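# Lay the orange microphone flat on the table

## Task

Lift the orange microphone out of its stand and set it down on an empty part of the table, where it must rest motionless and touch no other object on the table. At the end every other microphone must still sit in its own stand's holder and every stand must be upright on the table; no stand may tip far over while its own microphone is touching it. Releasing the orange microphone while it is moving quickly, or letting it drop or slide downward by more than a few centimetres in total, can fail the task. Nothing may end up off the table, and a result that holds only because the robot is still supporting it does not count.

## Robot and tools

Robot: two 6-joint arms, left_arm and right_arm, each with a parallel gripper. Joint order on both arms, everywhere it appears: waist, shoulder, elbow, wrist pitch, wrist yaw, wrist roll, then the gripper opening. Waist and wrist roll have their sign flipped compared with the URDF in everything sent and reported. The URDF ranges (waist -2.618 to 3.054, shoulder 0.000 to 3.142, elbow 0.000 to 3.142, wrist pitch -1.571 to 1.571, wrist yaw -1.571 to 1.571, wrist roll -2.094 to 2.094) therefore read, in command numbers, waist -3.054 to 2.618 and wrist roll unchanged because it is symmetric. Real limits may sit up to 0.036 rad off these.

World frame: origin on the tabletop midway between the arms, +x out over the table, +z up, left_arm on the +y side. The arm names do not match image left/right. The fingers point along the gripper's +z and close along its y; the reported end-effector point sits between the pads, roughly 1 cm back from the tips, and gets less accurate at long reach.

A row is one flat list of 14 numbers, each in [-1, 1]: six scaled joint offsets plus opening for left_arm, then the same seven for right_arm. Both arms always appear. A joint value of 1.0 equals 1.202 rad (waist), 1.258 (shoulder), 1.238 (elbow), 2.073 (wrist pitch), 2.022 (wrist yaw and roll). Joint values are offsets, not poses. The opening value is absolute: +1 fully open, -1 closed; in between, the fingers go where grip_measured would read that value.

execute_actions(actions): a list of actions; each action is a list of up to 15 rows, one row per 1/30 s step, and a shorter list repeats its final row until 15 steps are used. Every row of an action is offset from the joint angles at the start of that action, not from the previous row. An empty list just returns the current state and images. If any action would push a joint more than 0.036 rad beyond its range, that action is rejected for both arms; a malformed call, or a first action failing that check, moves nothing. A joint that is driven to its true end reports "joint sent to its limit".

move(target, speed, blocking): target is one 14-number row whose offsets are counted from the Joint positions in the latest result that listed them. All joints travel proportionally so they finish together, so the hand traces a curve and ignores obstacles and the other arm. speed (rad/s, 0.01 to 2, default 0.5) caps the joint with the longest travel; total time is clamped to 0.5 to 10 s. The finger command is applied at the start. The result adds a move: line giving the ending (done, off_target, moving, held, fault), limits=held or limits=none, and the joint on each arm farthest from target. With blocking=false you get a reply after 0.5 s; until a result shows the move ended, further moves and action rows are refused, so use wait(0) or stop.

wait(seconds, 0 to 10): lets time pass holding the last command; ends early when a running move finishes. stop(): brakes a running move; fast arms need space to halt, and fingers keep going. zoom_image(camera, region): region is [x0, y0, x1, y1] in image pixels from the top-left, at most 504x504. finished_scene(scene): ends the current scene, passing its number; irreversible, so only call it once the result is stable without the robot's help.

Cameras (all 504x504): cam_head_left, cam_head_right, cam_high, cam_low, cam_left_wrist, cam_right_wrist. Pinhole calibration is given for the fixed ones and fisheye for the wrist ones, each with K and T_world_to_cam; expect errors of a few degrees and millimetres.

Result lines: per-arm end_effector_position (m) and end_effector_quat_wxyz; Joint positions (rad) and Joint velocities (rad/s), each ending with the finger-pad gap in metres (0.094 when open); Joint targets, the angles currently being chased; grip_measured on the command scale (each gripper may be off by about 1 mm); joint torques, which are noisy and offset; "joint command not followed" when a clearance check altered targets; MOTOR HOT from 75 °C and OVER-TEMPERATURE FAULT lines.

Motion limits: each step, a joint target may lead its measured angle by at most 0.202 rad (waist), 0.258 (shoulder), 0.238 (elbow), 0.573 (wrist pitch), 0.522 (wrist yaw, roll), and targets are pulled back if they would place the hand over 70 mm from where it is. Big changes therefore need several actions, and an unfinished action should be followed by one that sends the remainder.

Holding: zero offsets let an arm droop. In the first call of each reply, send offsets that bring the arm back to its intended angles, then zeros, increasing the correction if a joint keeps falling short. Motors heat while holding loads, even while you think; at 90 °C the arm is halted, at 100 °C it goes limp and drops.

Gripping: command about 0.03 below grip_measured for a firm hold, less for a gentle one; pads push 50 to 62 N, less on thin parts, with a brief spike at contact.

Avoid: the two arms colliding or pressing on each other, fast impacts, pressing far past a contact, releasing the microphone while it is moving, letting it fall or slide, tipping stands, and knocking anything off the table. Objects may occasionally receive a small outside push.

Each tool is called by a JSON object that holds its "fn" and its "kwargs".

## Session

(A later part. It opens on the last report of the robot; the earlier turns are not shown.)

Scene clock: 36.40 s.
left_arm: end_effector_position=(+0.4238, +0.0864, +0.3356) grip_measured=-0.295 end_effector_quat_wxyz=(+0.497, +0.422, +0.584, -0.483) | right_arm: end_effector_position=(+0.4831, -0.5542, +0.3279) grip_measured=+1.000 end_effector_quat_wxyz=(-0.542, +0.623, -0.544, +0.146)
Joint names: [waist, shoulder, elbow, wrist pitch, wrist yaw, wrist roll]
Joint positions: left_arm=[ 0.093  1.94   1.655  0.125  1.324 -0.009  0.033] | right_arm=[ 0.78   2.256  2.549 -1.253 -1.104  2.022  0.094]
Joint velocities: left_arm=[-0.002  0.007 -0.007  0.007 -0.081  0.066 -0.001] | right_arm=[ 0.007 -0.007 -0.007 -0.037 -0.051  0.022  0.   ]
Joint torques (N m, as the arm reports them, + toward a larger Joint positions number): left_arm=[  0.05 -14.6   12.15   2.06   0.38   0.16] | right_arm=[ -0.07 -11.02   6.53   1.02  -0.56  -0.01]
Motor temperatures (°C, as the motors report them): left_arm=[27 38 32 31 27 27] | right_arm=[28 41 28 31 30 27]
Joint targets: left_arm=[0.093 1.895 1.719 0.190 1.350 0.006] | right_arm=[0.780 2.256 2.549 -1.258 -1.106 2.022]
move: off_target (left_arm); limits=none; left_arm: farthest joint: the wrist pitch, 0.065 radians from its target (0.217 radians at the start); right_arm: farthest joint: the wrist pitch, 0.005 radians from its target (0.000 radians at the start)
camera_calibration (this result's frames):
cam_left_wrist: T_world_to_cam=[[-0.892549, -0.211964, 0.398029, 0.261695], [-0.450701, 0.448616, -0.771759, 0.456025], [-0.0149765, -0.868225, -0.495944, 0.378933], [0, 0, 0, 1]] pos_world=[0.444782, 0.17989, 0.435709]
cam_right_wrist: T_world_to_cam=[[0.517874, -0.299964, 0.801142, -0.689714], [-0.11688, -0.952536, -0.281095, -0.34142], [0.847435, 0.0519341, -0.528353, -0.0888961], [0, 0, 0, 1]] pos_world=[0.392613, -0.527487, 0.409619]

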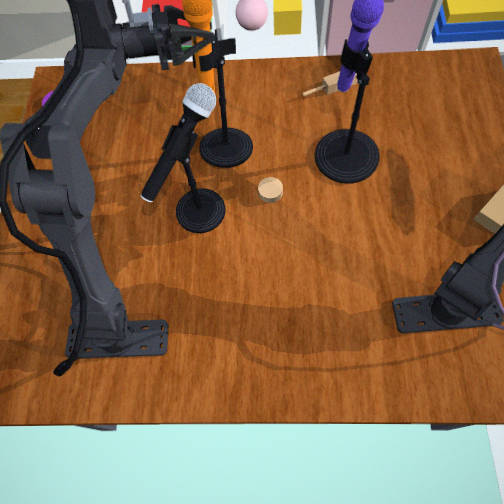

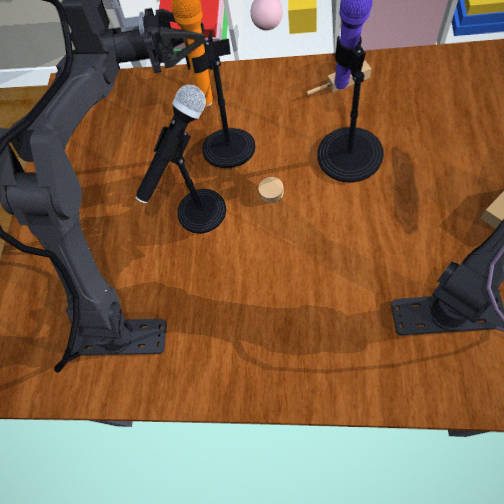

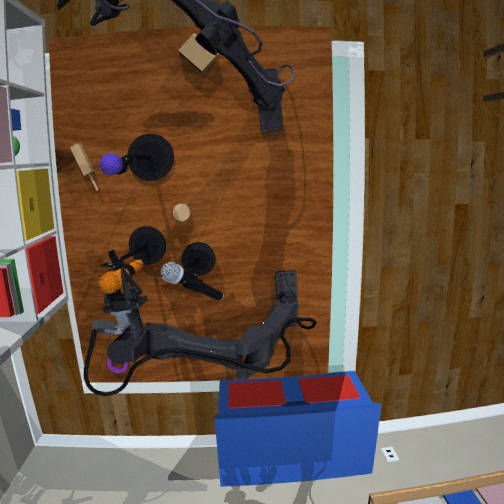

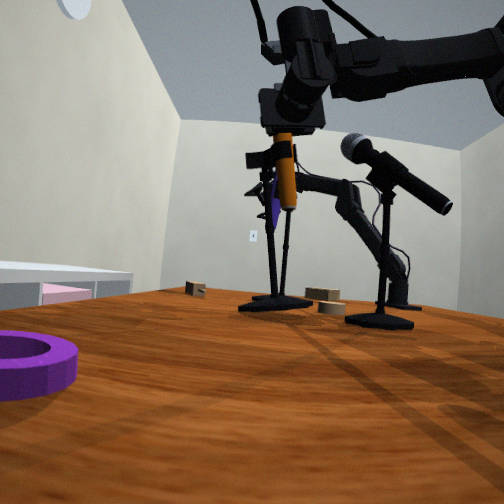

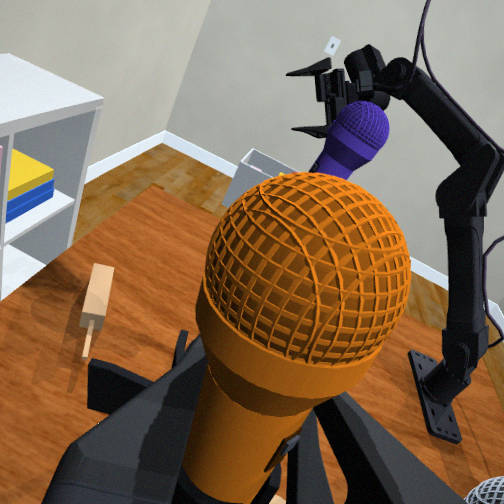

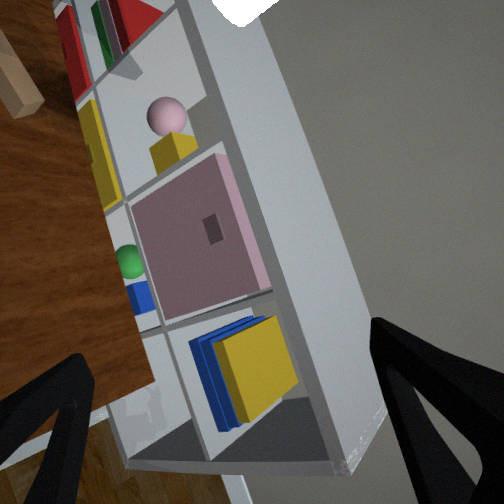

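{"fn": "move", "kwargs": {"target": [0,-0.036,-0.149,0.136,0.013,0.007,-0.5,0,0,0,0,0,0,1], "speed": 0.2}}

{"fn": "move", "kwargs": {"target": [0,0,0,0,0,0,-0.5,0,-1,-1,0.7,0.545,-1,1], "speed": 1.2}}

{"fn": "move", "kwargs": {"target": [0,0,0,0,0,0,-0.5,-0.4,0,-0.82,0,0,0,1], "speed": 1.2}}

{"fn": "move", "kwargs": {"target": [0,0,0,0,0,0,-0.5,-0.84,0,0,0,0,0,1], "speed": 1.2}}

{"fn": "move", "kwargs": {"target": [0,0,0,0,0,0,-0.5,0,0.58,0.46,0.087,0,0,1], "speed": 0.8}}

Scene clock: 50.57 s.
left_arm: end_effector_position=(+0.4000, +0.0857, +0.3279) grip_measured=-0.296 end_effector_quat_wxyz=(+0.520, +0.461, +0.537, -0.479) | right_arm: end_effector_position=(+0.4835, -0.5548, +0.3281) grip_measured=+1.000 end_effector_quat_wxyz=(-0.542, +0.624, -0.544, +0.149)
Joint names: [waist, shoulder, elbow, wrist pitch, wrist yaw, wrist roll]
Joint positions: left_arm=[0.093 1.894 1.491 0.402 1.385 0.034 0.033] | right_arm=[ 0.78   2.256  2.549 -1.249 -1.102  2.022  0.094]
Joint velocities: left_arm=[-0.007  0.012 -0.017 -0.007 -0.081  0.066 -0.001] | right_arm=[ 0.017 -0.017  0.002 -0.022  0.022 -0.081  0.   ]
Joint torques (N m, as the arm reports them, + toward a larger Joint positions number): left_arm=[  0.02 -10.21   5.1    1.4   -0.29  -0.32] | right_arm=[ -0.06 -11.02   6.53   1.03  -0.56  -0.01]
Motor temperatures (°C, as the motors report them): left_arm=[27 44 36 33 27 27] | right_arm=[28 43 29 31 30 27]
Joint targets: left_arm=[0.093 1.894 1.471 0.407 1.350 0.005] | right_arm=[0.780 2.256 2.549 -1.253 -1.104 2.022]
move: off_target (left_arm); limits=none; left_arm: farthest joint: the wrist yaw, 0.035 radians from its target (0.026 radians at the start); right_arm: farthest joint: the wrist pitch, 0.004 radians from its target (0.000 radians at the start)
camera_calibration (this result's frames):
cam_left_wrist: T_world_to_cam=[[-0.943199, -0.148637, 0.297124, 0.29131], [-0.332004, 0.454559, -0.826528, 0.409639], [-0.0122076, -0.878227, -0.478088, 0.368034], [0, 0, 0, 1]] pos_world=[0.415257, 0.180312, 0.427976]
cam_right_wrist: T_world_to_cam=[[0.515543, -0.297207, 0.803669, -0.688426], [-0.117229, -0.953564, -0.27744, -0.343491], [0.848807, 0.048819, -0.526445, -0.0922005], [0, 0, 0, 1]] pos_world=[0.392906, -0.527644, 0.40943]

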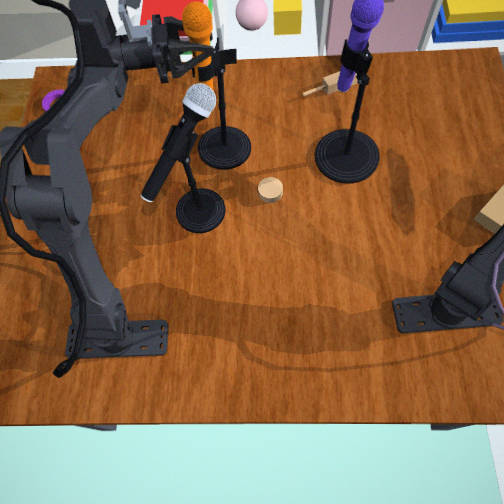

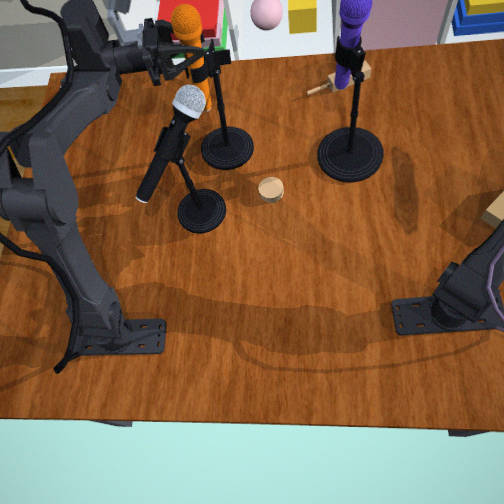

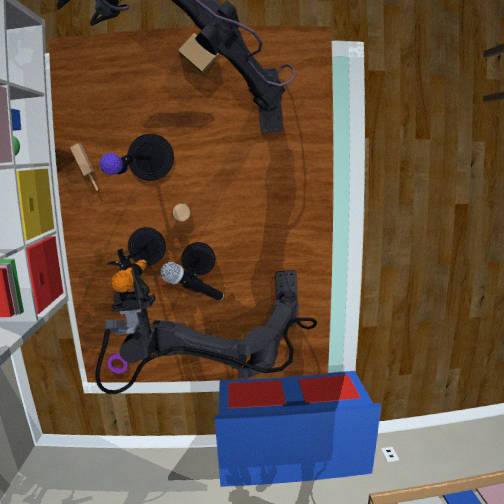

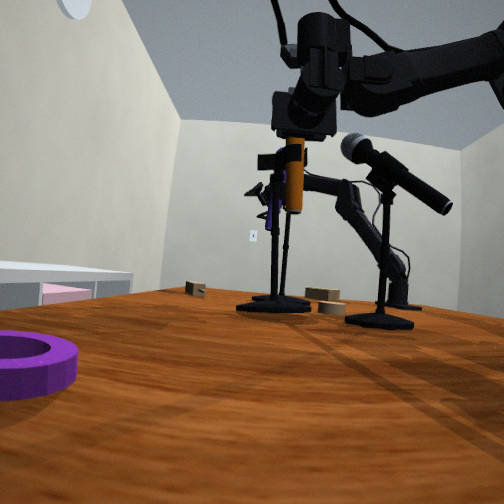

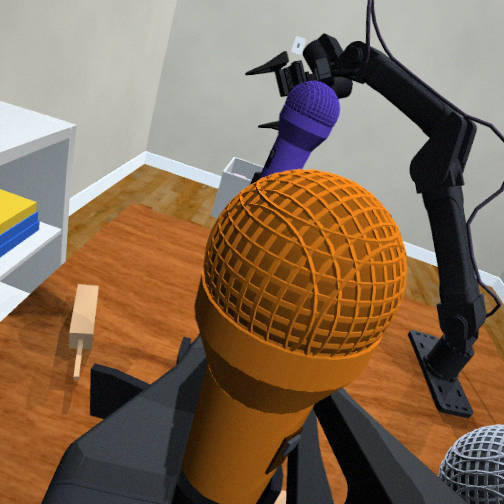

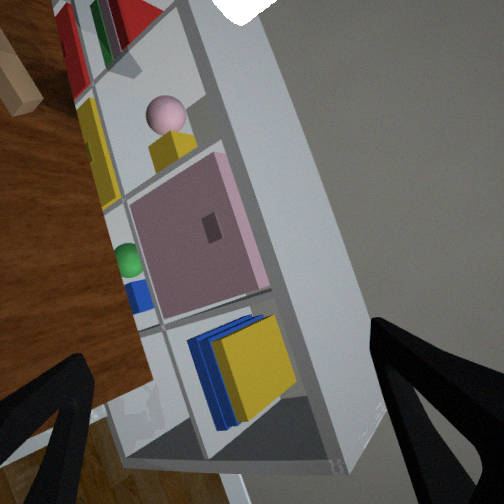

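Scene clock: 53.27 s.
left_arm: end_effector_position=(+0.3974, +0.0855, +0.3279) grip_measured=-0.296 end_effector_quat_wxyz=(+0.515, +0.463, +0.535, -0.485) | right_arm: end_effector_position=(+0.2427, -0.5582, +0.5989) grip_measured=+1.000 end_effector_quat_wxyz=(+0.812, +0.168, +0.473, -0.298)
Joint names: [waist, shoulder, elbow, wrist pitch, wrist yaw, wrist roll]
Joint positions: left_arm=[0.093 1.894 1.491 0.402 1.4   0.041 0.033] | right_arm=[ 0.78   1.009  1.325  0.203 -0.007  0.006  0.094]
Joint velocities: left_arm=[-0.017 -0.002  0.007  0.066  0.007 -0.051 -0.   ] | right_arm=[ 0.017  0.002 -0.012  0.051 -0.037 -0.051  0.   ]
Joint torques (N m, as the arm reports them, + toward a larger Joint positions number): left_arm=[  0.02 -10.25   6.73   1.34  -0.1   -0.07] | right_arm=[-0.06 -2.06  5.75  1.49  0.09 -0.05]
Motor temperatures (°C, as the motors report them): left_arm=[27 43 36 33 27 27] | right_arm=[28 42 29 32 30 27]
Joint targets: left_arm=[0.093 1.894 1.491 0.402 1.385 0.034] | right_arm=[0.780 0.998 1.311 0.202 0.000 0.001]
move: done; limits=none; left_arm: farthest joint: the wrist yaw, 0.015 radians from its target (0.000 radians at the start); right_arm: farthest joint: the elbow, 0.014 radians from its target (1.238 radians at the start)
camera_calibration (this result's frames):
cam_left_wrist: T_world_to_cam=[[-0.943317, -0.134727, 0.303317, 0.28566], [-0.330708, 0.458709, -0.824754, 0.407497], [-0.0280173, -0.878314, -0.477263, 0.373797], [0, 0, 0, 1]] pos_world=[0.414703, 0.179875, 0.427838]
cam_right_wrist: T_world_to_cam=[[-0.628009, -0.769751, -0.114404, -0.219346], [0.0861306, 0.0773546, -0.993276, 0.65493], [0.773425, -0.63364, 0.0177197, -0.4336], [0, 0, 0, 1]] pos_world=[0.141196, -0.49425, 0.633115]

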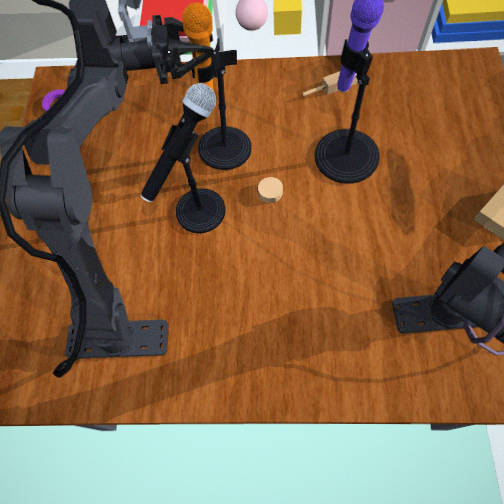

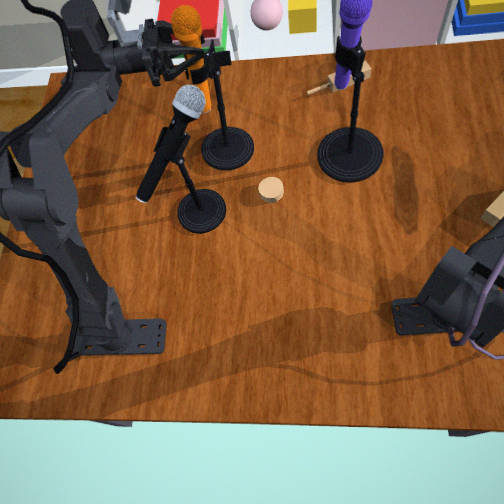

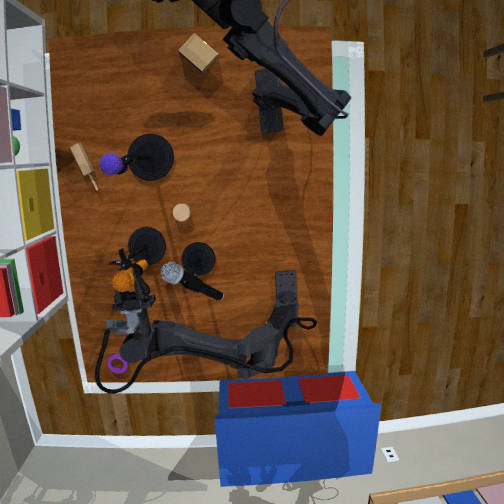

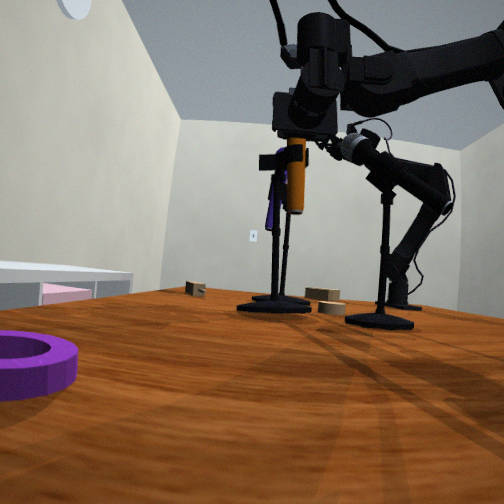

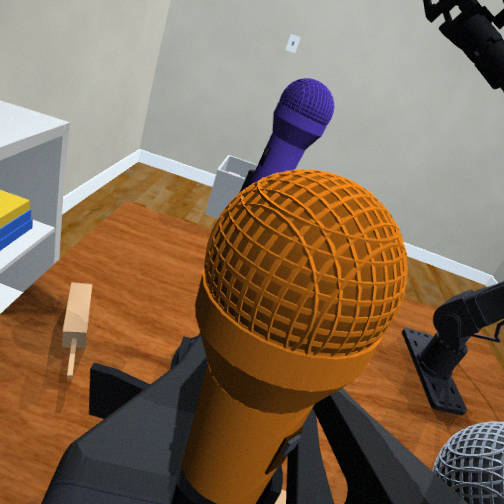

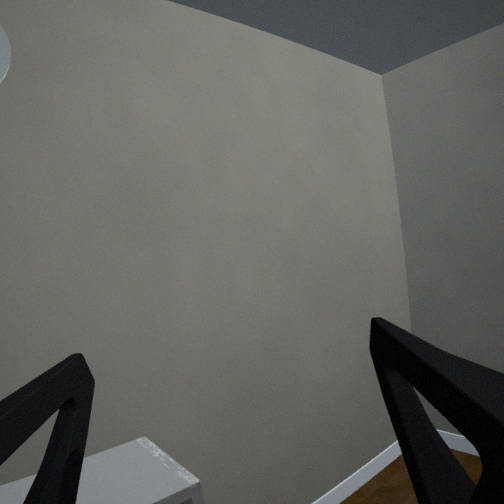

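Scene clock: 54.83 s.
left_arm: end_effector_position=(+0.3962, +0.0853, +0.3279) grip_measured=-0.296 end_effector_quat_wxyz=(+0.513, +0.465, +0.533, -0.487) | right_arm: end_effector_position=(+0.3216, -0.4314, +0.1133) grip_measured=+1.000 end_effector_quat_wxyz=(+0.511, +0.093, +0.853, -0.057)
Joint names: [waist, shoulder, elbow, wrist pitch, wrist yaw, wrist roll]
Joint positions: left_arm=[0.093 1.894 1.491 0.402 1.407 0.041 0.033] | right_arm=[ 0.307  1.009  0.312  0.205 -0.007  0.006  0.094]
Joint velocities: left_arm=[ 0.017 -0.027  0.012  0.022 -0.037  0.051 -0.002] | right_arm=[ 0.017 -0.002 -0.022 -0.081 -0.037  0.066  0.   ]
Joint torques (N m, as the arm reports them, + toward a larger Joint positions number): left_arm=[  0.03 -10.25   6.73   1.34  -0.02   0.  ] | right_arm=[-0.71 -1.85  7.46  1.72  0.   -0.01]
Motor temperatures (°C, as the motors report them): left_arm=[27 43 35 33 27 27] | right_arm=[28 41 29 32 30 27]
Joint targets: left_arm=[0.093 1.894 1.491 0.402 1.400 0.041] | right_arm=[0.300 1.009 0.310 0.203 -0.007 0.006]
move: done; limits=none; left_arm: farthest joint: the wrist yaw, 0.007 radians from its target (0.000 radians at the start); right_arm: farthest joint: the waist, 0.008 radians from its target (0.481 radians at the start)
camera_calibration (this result's frames):
cam_left_wrist: T_world_to_cam=[[-0.944105, -0.128234, 0.303682, 0.284133], [-0.327864, 0.460933, -0.824649, 0.405799], [-0.0342291, -0.878121, -0.477212, 0.376086], [0, 0, 0, 1]] pos_world=[0.414171, 0.179638, 0.427828]
cam_right_wrist: T_world_to_cam=[[-0.309723, -0.947935, -0.074099, -0.311574], [-0.786386, 0.299185, -0.540448, 0.481073], [0.534479, -0.109119, -0.838108, -0.00557435], [0, 0, 0, 1]] pos_world=[0.284787, -0.43989, 0.232236]

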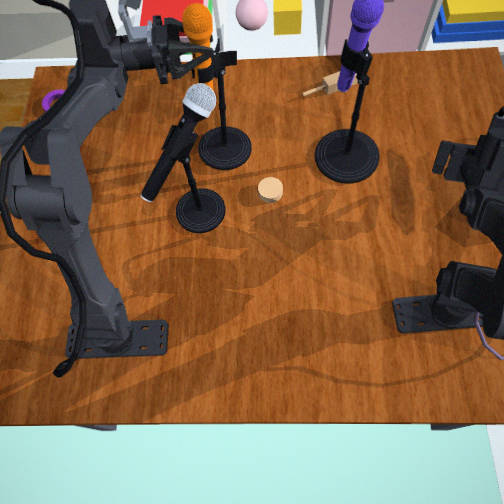

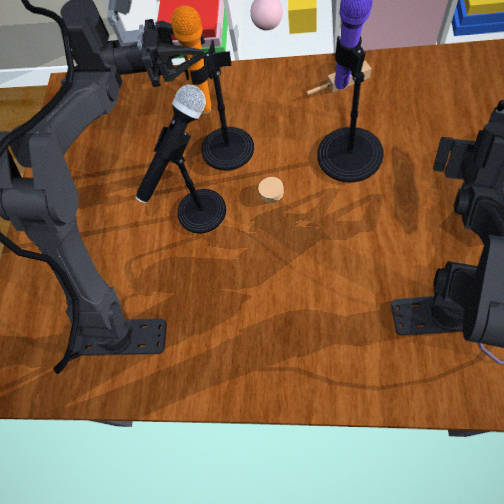

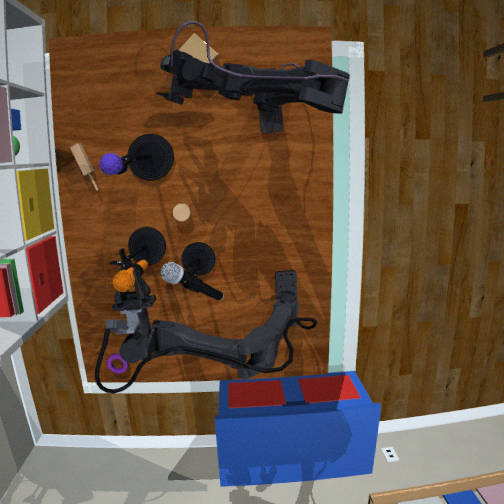

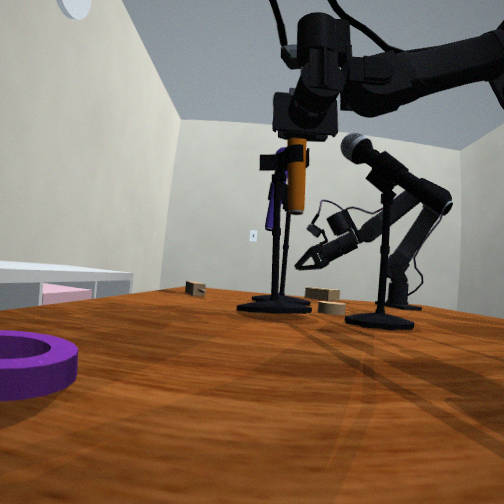

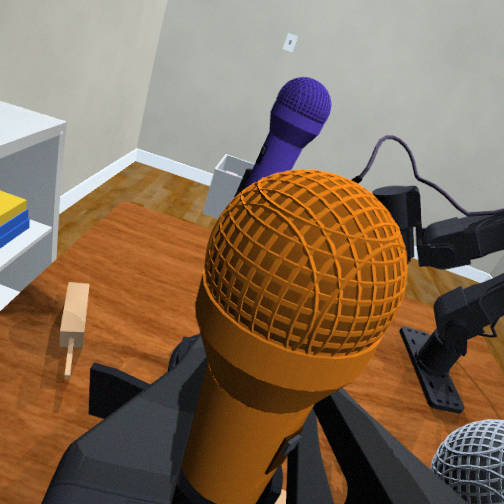

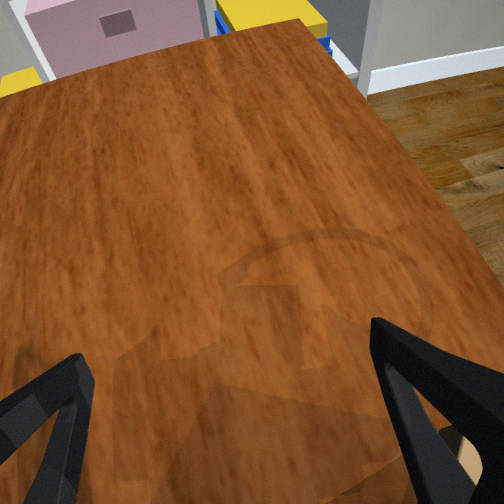

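Scene clock: 56.20 s.
left_arm: end_effector_position=(+0.3955, +0.0853, +0.3279) grip_measured=-0.296 end_effector_quat_wxyz=(+0.512, +0.466, +0.532, -0.488) | right_arm: end_effector_position=(+0.2348, -0.1309, +0.1143) grip_measured=+1.000 end_effector_quat_wxyz=(+0.476, -0.329, +0.791, +0.198)
Joint names: [waist, shoulder, elbow, wrist pitch, wrist yaw, wrist roll]
Joint positions: left_arm=[0.093 1.894 1.491 0.402 1.41  0.041 0.033] | right_arm=[-0.696  1.009  0.312  0.21  -0.01   0.006  0.094]
Joint velocities: left_arm=[-0.007  0.007 -0.007 -0.037 -0.037 -0.007 -0.001] | right_arm=[-0.012 -0.017 -0.007 -0.022  0.007 -0.037  0.   ]
Joint torques (N m, as the arm reports them, + toward a larger Joint positions number): left_arm=[  0.03 -10.25   6.72   1.34   0.01   0.  ] | right_arm=[-0.65 -1.84  7.56  1.71  0.03 -0.01]
Motor temperatures (°C, as the motors report them): left_arm=[27 42 35 33 27 27] | right_arm=[28 40 29 32 30 27]
Joint targets: left_arm=[0.093 1.894 1.491 0.402 1.407 0.041] | right_arm=[-0.703 1.009 0.312 0.205 -0.007 0.006]
move: done; limits=none; left_arm: farthest joint: the wrist yaw, 0.003 radians from its target (0.000 radians at the start); right_arm: farthest joint: the waist, 0.007 radians from its target (1.010 radians at the start)
camera_calibration (this result's frames):
cam_left_wrist: T_world_to_cam=[[-0.944587, -0.12463, 0.303683, 0.283369], [-0.326104, 0.462177, -0.824651, 0.404805], [-0.0375787, -0.877986, -0.477209, 0.37732], [0, 0, 0, 1]] pos_world=[0.413854, 0.179506, 0.427829]
cam_right_wrist: T_world_to_cam=[[0.634548, -0.769163, -0.0757471, -0.251626], [-0.672713, -0.501394, -0.544115, 0.192383], [0.380534, 0.396223, -0.835584, 0.176458], [0, 0, 0, 1]] pos_world=[0.221939, -0.166998, 0.233064]

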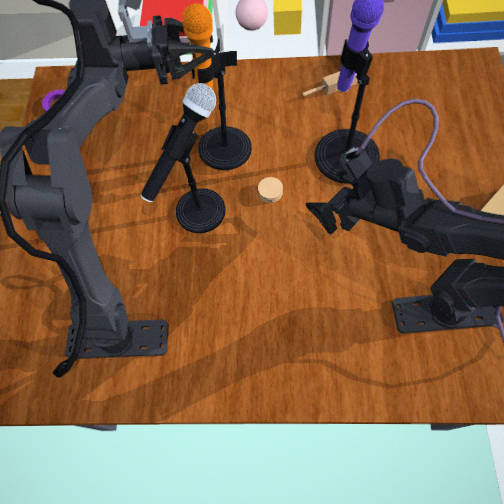

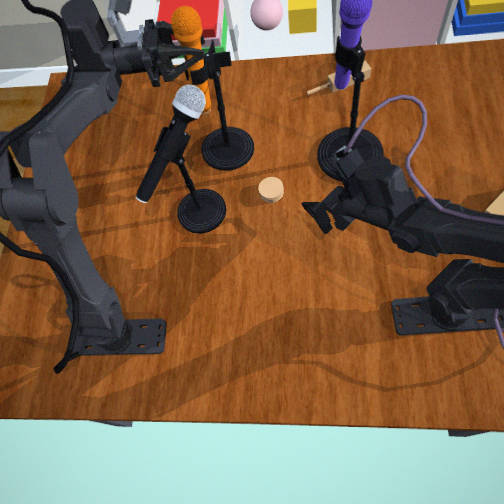

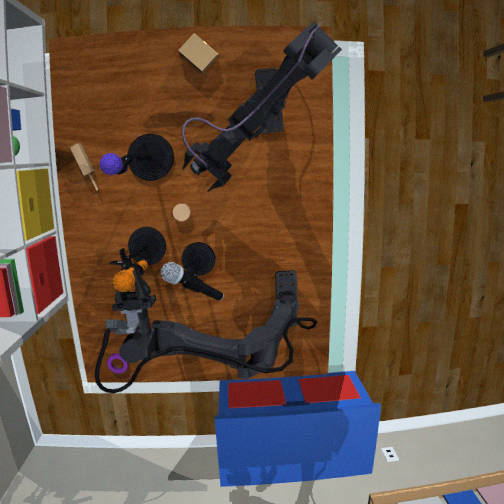

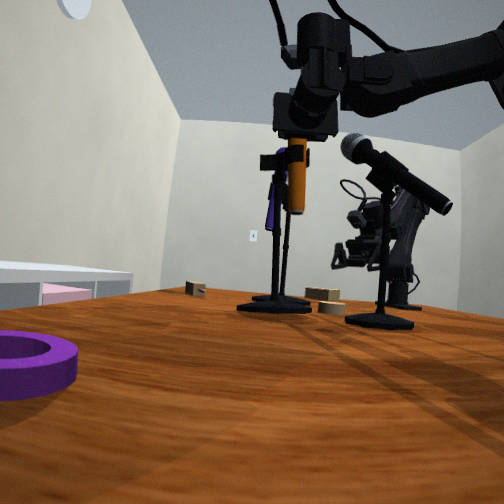

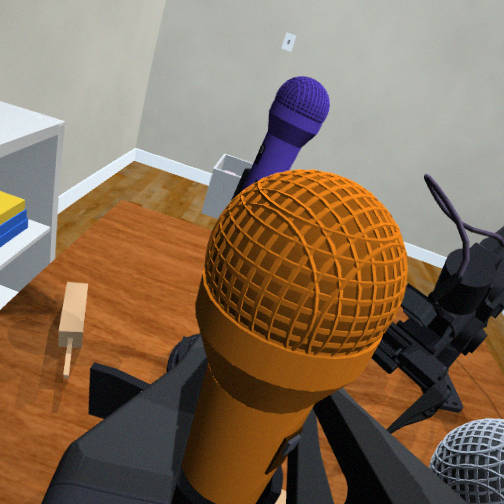

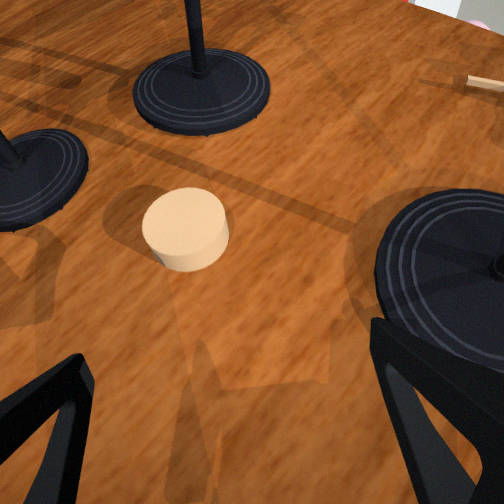

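Scene clock: 57.80 s.
left_arm: end_effector_position=(+0.3952, +0.0852, +0.3279) grip_measured=-0.296 end_effector_quat_wxyz=(+0.512, +0.466, +0.532, -0.488) | right_arm: end_effector_position=(+0.3498, -0.0180, +0.1171) grip_measured=+1.000 end_effector_quat_wxyz=(+0.481, -0.328, +0.788, +0.199)
Joint names: [waist, shoulder, elbow, wrist pitch, wrist yaw, wrist roll]
Joint positions: left_arm=[0.093 1.894 1.491 0.402 1.412 0.041 0.033] | right_arm=[-0.696  1.728  0.86   0.393 -0.01   0.006  0.094]
Joint velocities: left_arm=[ 0.007 -0.007  0.002  0.051  0.066  0.022 -0.001] | right_arm=[0.012 0.002 0.012 0.066 0.022 0.037 0.   ]
Joint torques (N m, as the arm reports them, + toward a larger Joint positions number): left_arm=[  0.02 -10.24   6.73   1.33   0.02   0.  ] | right_arm=[-0.06 -6.63  8.75  1.74  0.   -0.01]
Motor temperatures (°C, as the motors report them): left_arm=[27 42 35 33 27 27] | right_arm=[28 39 29 33 30 27]
Joint targets: left_arm=[0.093 1.894 1.491 0.402 1.410 0.041] | right_arm=[-0.696 1.738 0.881 0.391 -0.010 0.006]
move: off_target (right_arm); limits=none; left_arm: farthest joint: the wrist yaw, 0.002 radians from its target (0.000 radians at the start); right_arm: farthest joint: the elbow, 0.022 radians from its target (0.570 radians at the start)
camera_calibration (this result's frames):
cam_left_wrist: T_world_to_cam=[[-0.944823, -0.122828, 0.303683, 0.282984], [-0.325222, 0.462797, -0.824652, 0.404308], [-0.0392534, -0.877914, -0.477207, 0.377935], [0, 0, 0, 1]] pos_world=[0.413695, 0.179441, 0.427829]
cam_right_wrist: T_world_to_cam=[[0.635149, -0.768572, -0.076697, -0.237603], [-0.668383, -0.49714, -0.553278, 0.327444], [0.387105, 0.402677, -0.829458, 0.087391], [0, 0, 0, 1]] pos_world=[0.335942, -0.0550202, 0.235431]

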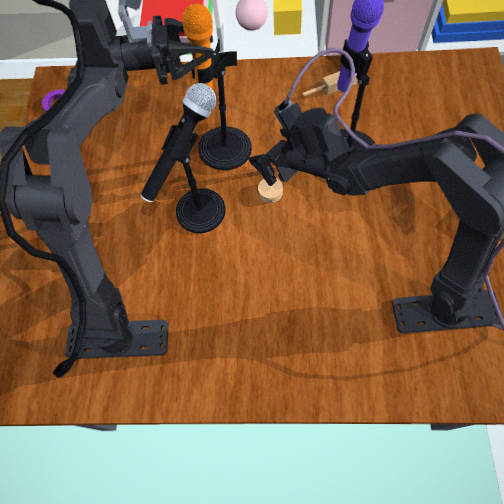

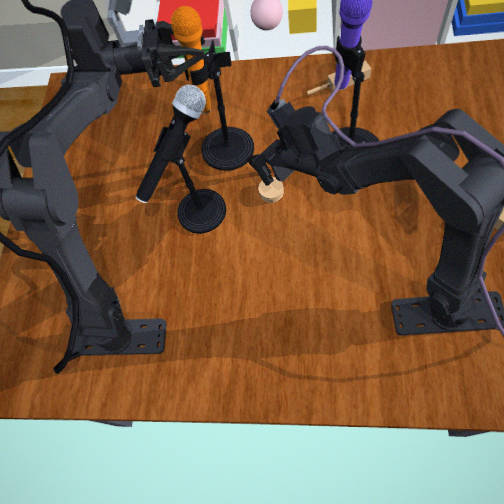

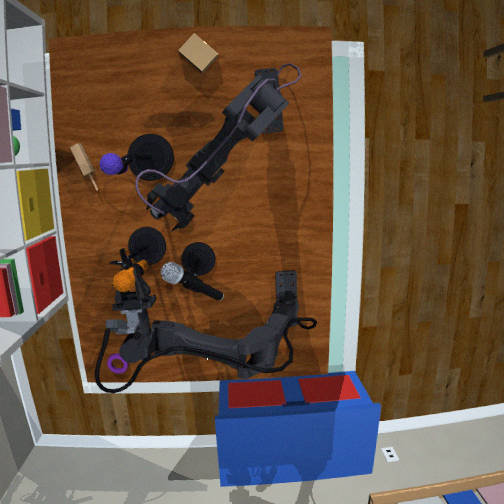

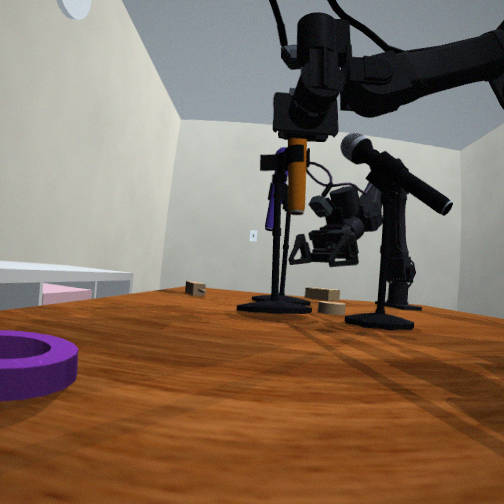

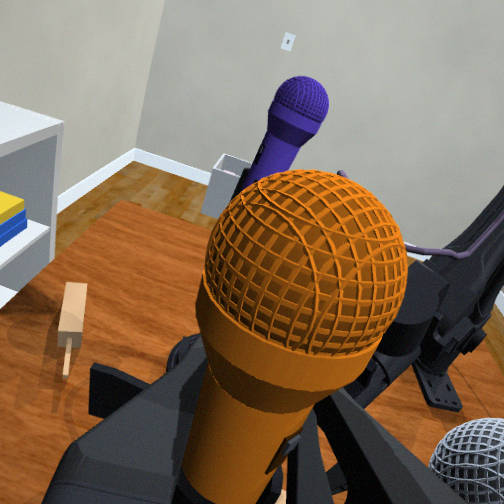

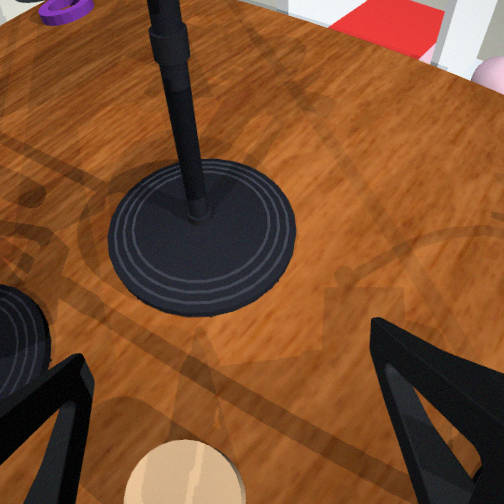

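{"fn": "move", "kwargs": {"target": [0,0,0,0,0,0,-0.5,-0.042,0.35,0.325,0.025,0,0,1], "speed": 0.3}}

Scene clock: 62.70 s.
left_arm: end_effector_position=(+0.3951, +0.0852, +0.3279) grip_measured=-0.296 end_effector_quat_wxyz=(+0.511, +0.466, +0.532, -0.488) | right_arm: end_effector_position=(+0.4011, +0.0687, +0.0683) grip_measured=+1.000 end_effector_quat_wxyz=(+0.479, -0.345, +0.779, +0.211)
Joint names: [waist, shoulder, elbow, wrist pitch, wrist yaw, wrist roll]
Joint positions: left_arm=[0.093 1.894 1.491 0.402 1.413 0.041 0.033] | right_arm=[-0.74   2.157  1.241  0.447 -0.01   0.006  0.094]
Joint velocities: left_arm=[ 0.012 -0.002 -0.017 -0.051 -0.022 -0.022 -0.001] | right_arm=[ 0.022  0.017 -0.012  0.007  0.095  0.007  0.   ]
Joint torques (N m, as the arm reports them, + toward a larger Joint positions number): left_arm=[  0.03 -10.25   6.72   1.33   0.04   0.  ] | right_arm=[-0.64 -9.71  8.57  1.74  0.   -0.01]
Motor temperatures (°C, as the motors report them): left_arm=[27 42 35 33 27 27] | right_arm=[28 38 30 33 30 27]
Joint targets: left_arm=[0.093 1.894 1.491 0.402 1.412 0.041] | right_arm=[-0.747 2.169 1.262 0.444 -0.010 0.006]
move: off_target (right_arm); limits=none; left_arm: farthest joint: the wrist yaw, 0.001 radians from its target (0.000 radians at the start); right_arm: farthest joint: the elbow, 0.022 radians from its target (0.403 radians at the start)
camera_calibration (this result's frames):
cam_left_wrist: T_world_to_cam=[[-0.944916, -0.122107, 0.303683, 0.28283], [-0.324869, 0.463044, -0.824652, 0.404109], [-0.0399232, -0.877884, -0.477206, 0.378181], [0, 0, 0, 1]] pos_world=[0.413632, 0.179414, 0.427829]
cam_right_wrist: T_world_to_cam=[[0.668867, -0.739357, -0.0772496, -0.222844], [-0.643279, -0.523583, -0.558618, 0.369943], [0.372572, 0.423334, -0.82582, -0.00372461], [0, 0, 0, 1]] pos_world=[0.388417, 0.0305111, 0.186366]

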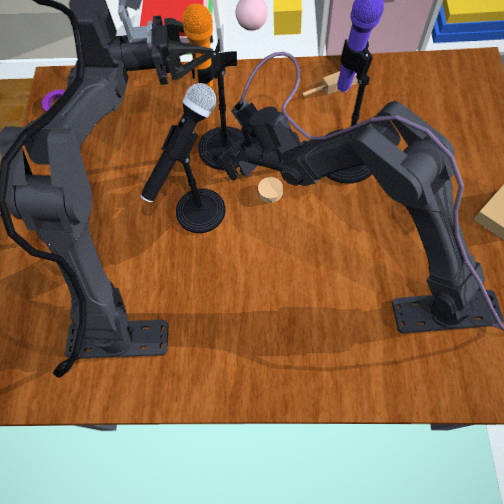

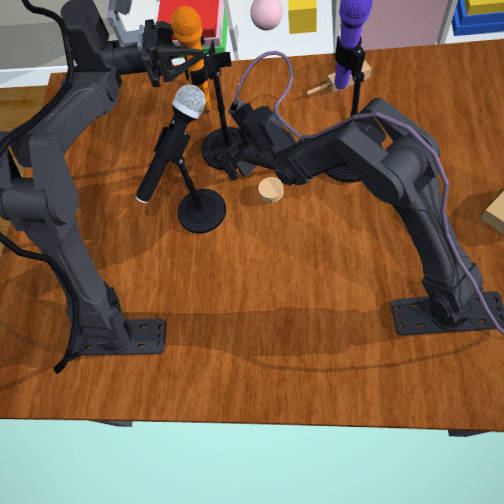

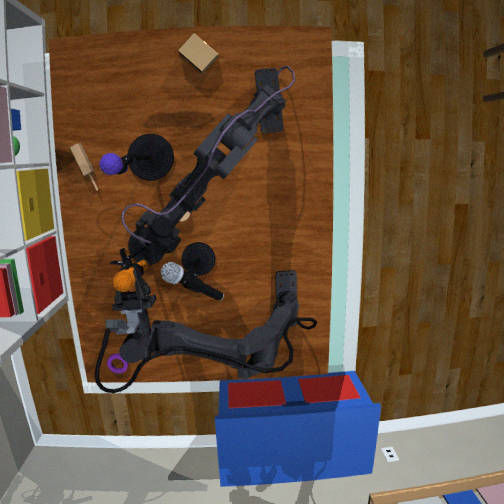

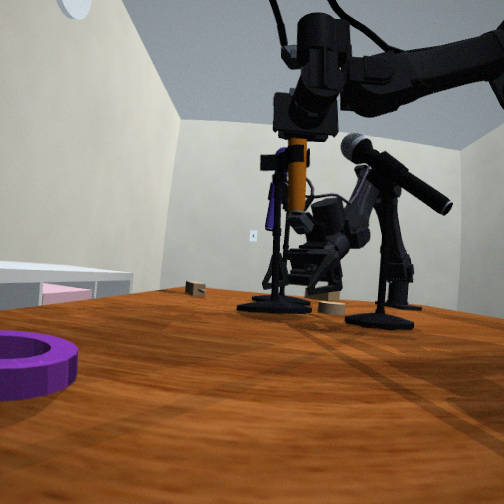

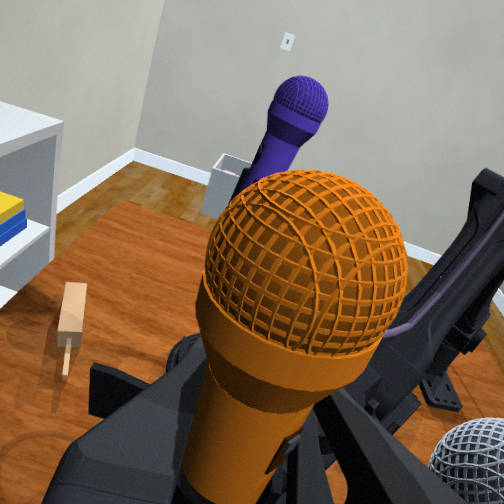

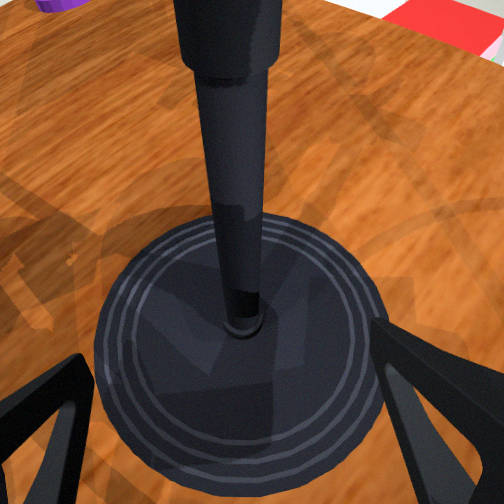

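{"fn": "move", "kwargs": {"target": [0,0,0,0,0,0,-0.5,0,0.145,0.06,0.155,0,0,1], "speed": 0.2}}

Scene clock: 68.50 s.
left_arm: end_effector_position=(+0.3950, +0.0852, +0.3279) grip_measured=-0.296 end_effector_quat_wxyz=(+0.511, +0.466, +0.532, -0.488) | right_arm: end_effector_position=(+0.4243, +0.0936, +0.0681) grip_measured=+1.000 end_effector_quat_wxyz=(+0.558, -0.321, +0.725, +0.245)
Joint names: [waist, shoulder, elbow, wrist pitch, wrist yaw, wrist roll]
Joint positions: left_arm=[0.093 1.894 1.491 0.402 1.413 0.041 0.033] | right_arm=[-0.74   2.325  1.294  0.771 -0.01   0.006  0.094]
Joint velocities: left_arm=[-0.007  0.002  0.002  0.007  0.066 -0.007 -0.001] | right_arm=[ 0.027 -0.012 -0.017 -0.081 -0.051  0.007  0.   ]
Joint torques (N m, as the arm reports them, + toward a larger Joint positions number): left_arm=[  0.02 -10.24   6.72   1.33   0.04   0.  ] | right_arm=[ -0.06 -10.3    8.15   1.81   0.    -0.01]
Motor temperatures (°C, as the motors report them): left_arm=[27 41 34 33 27 27] | right_arm=[28 39 30 34 30 27]
Joint targets: left_arm=[0.093 1.894 1.491 0.402 1.413 0.041] | right_arm=[-0.740 2.339 1.315 0.768 -0.010 0.006]
move: off_target (right_arm); limits=none; left_arm: farthest joint: the waist, 0.000 radians from its target (0.000 radians at the start); right_arm: farthest joint: the elbow, 0.021 radians from its target (0.074 radians at the start)
camera_calibration (this result's frames):
cam_left_wrist: T_world_to_cam=[[-0.944963, -0.121746, 0.303683, 0.282753], [-0.324692, 0.463167, -0.824652, 0.40401], [-0.0402581, -0.877869, -0.477206, 0.378304], [0, 0, 0, 1]] pos_world=[0.4136, 0.179401, 0.427829]
cam_right_wrist: T_world_to_cam=[[0.681129, -0.726197, -0.0932741, -0.225314], [-0.551494, -0.425079, -0.717748, 0.360442], [0.481578, 0.540319, -0.690028, -0.0895104], [0, 0, 0, 1]] pos_world=[0.395356, 0.0379579, 0.175926]

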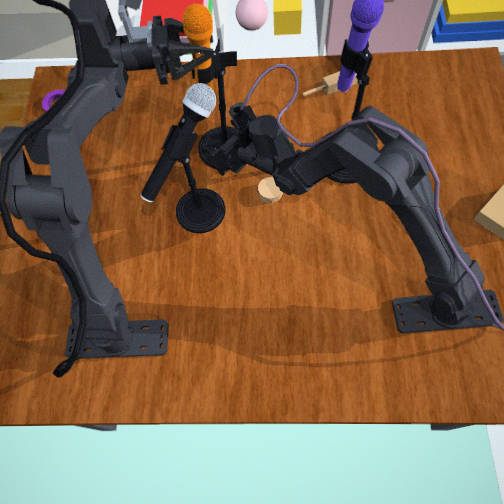

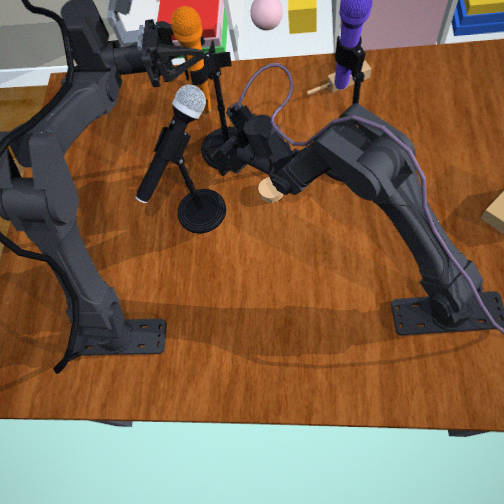

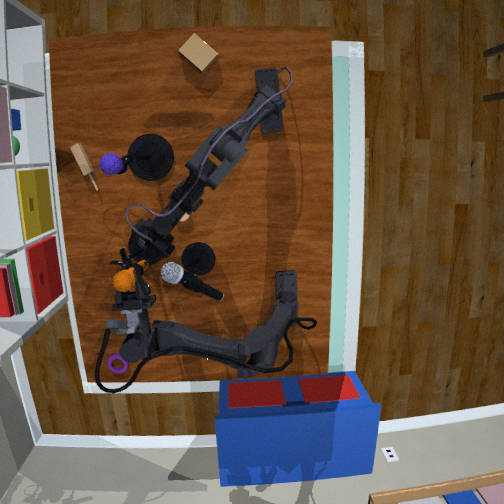

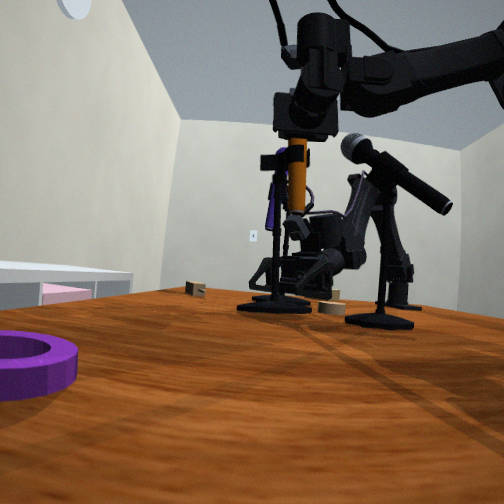

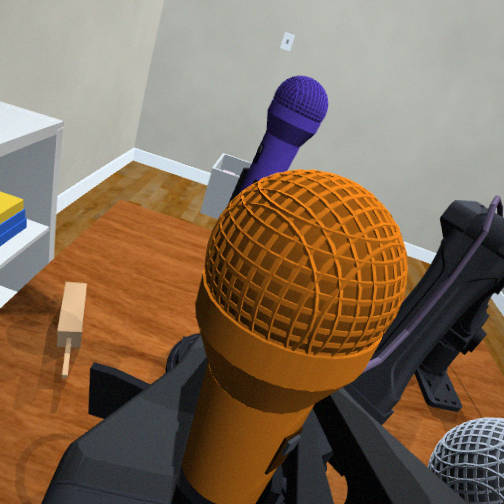

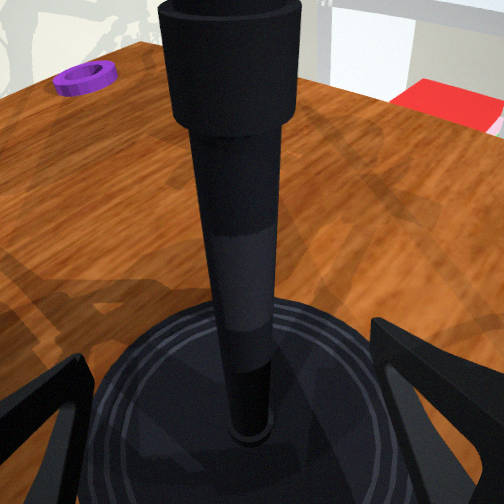

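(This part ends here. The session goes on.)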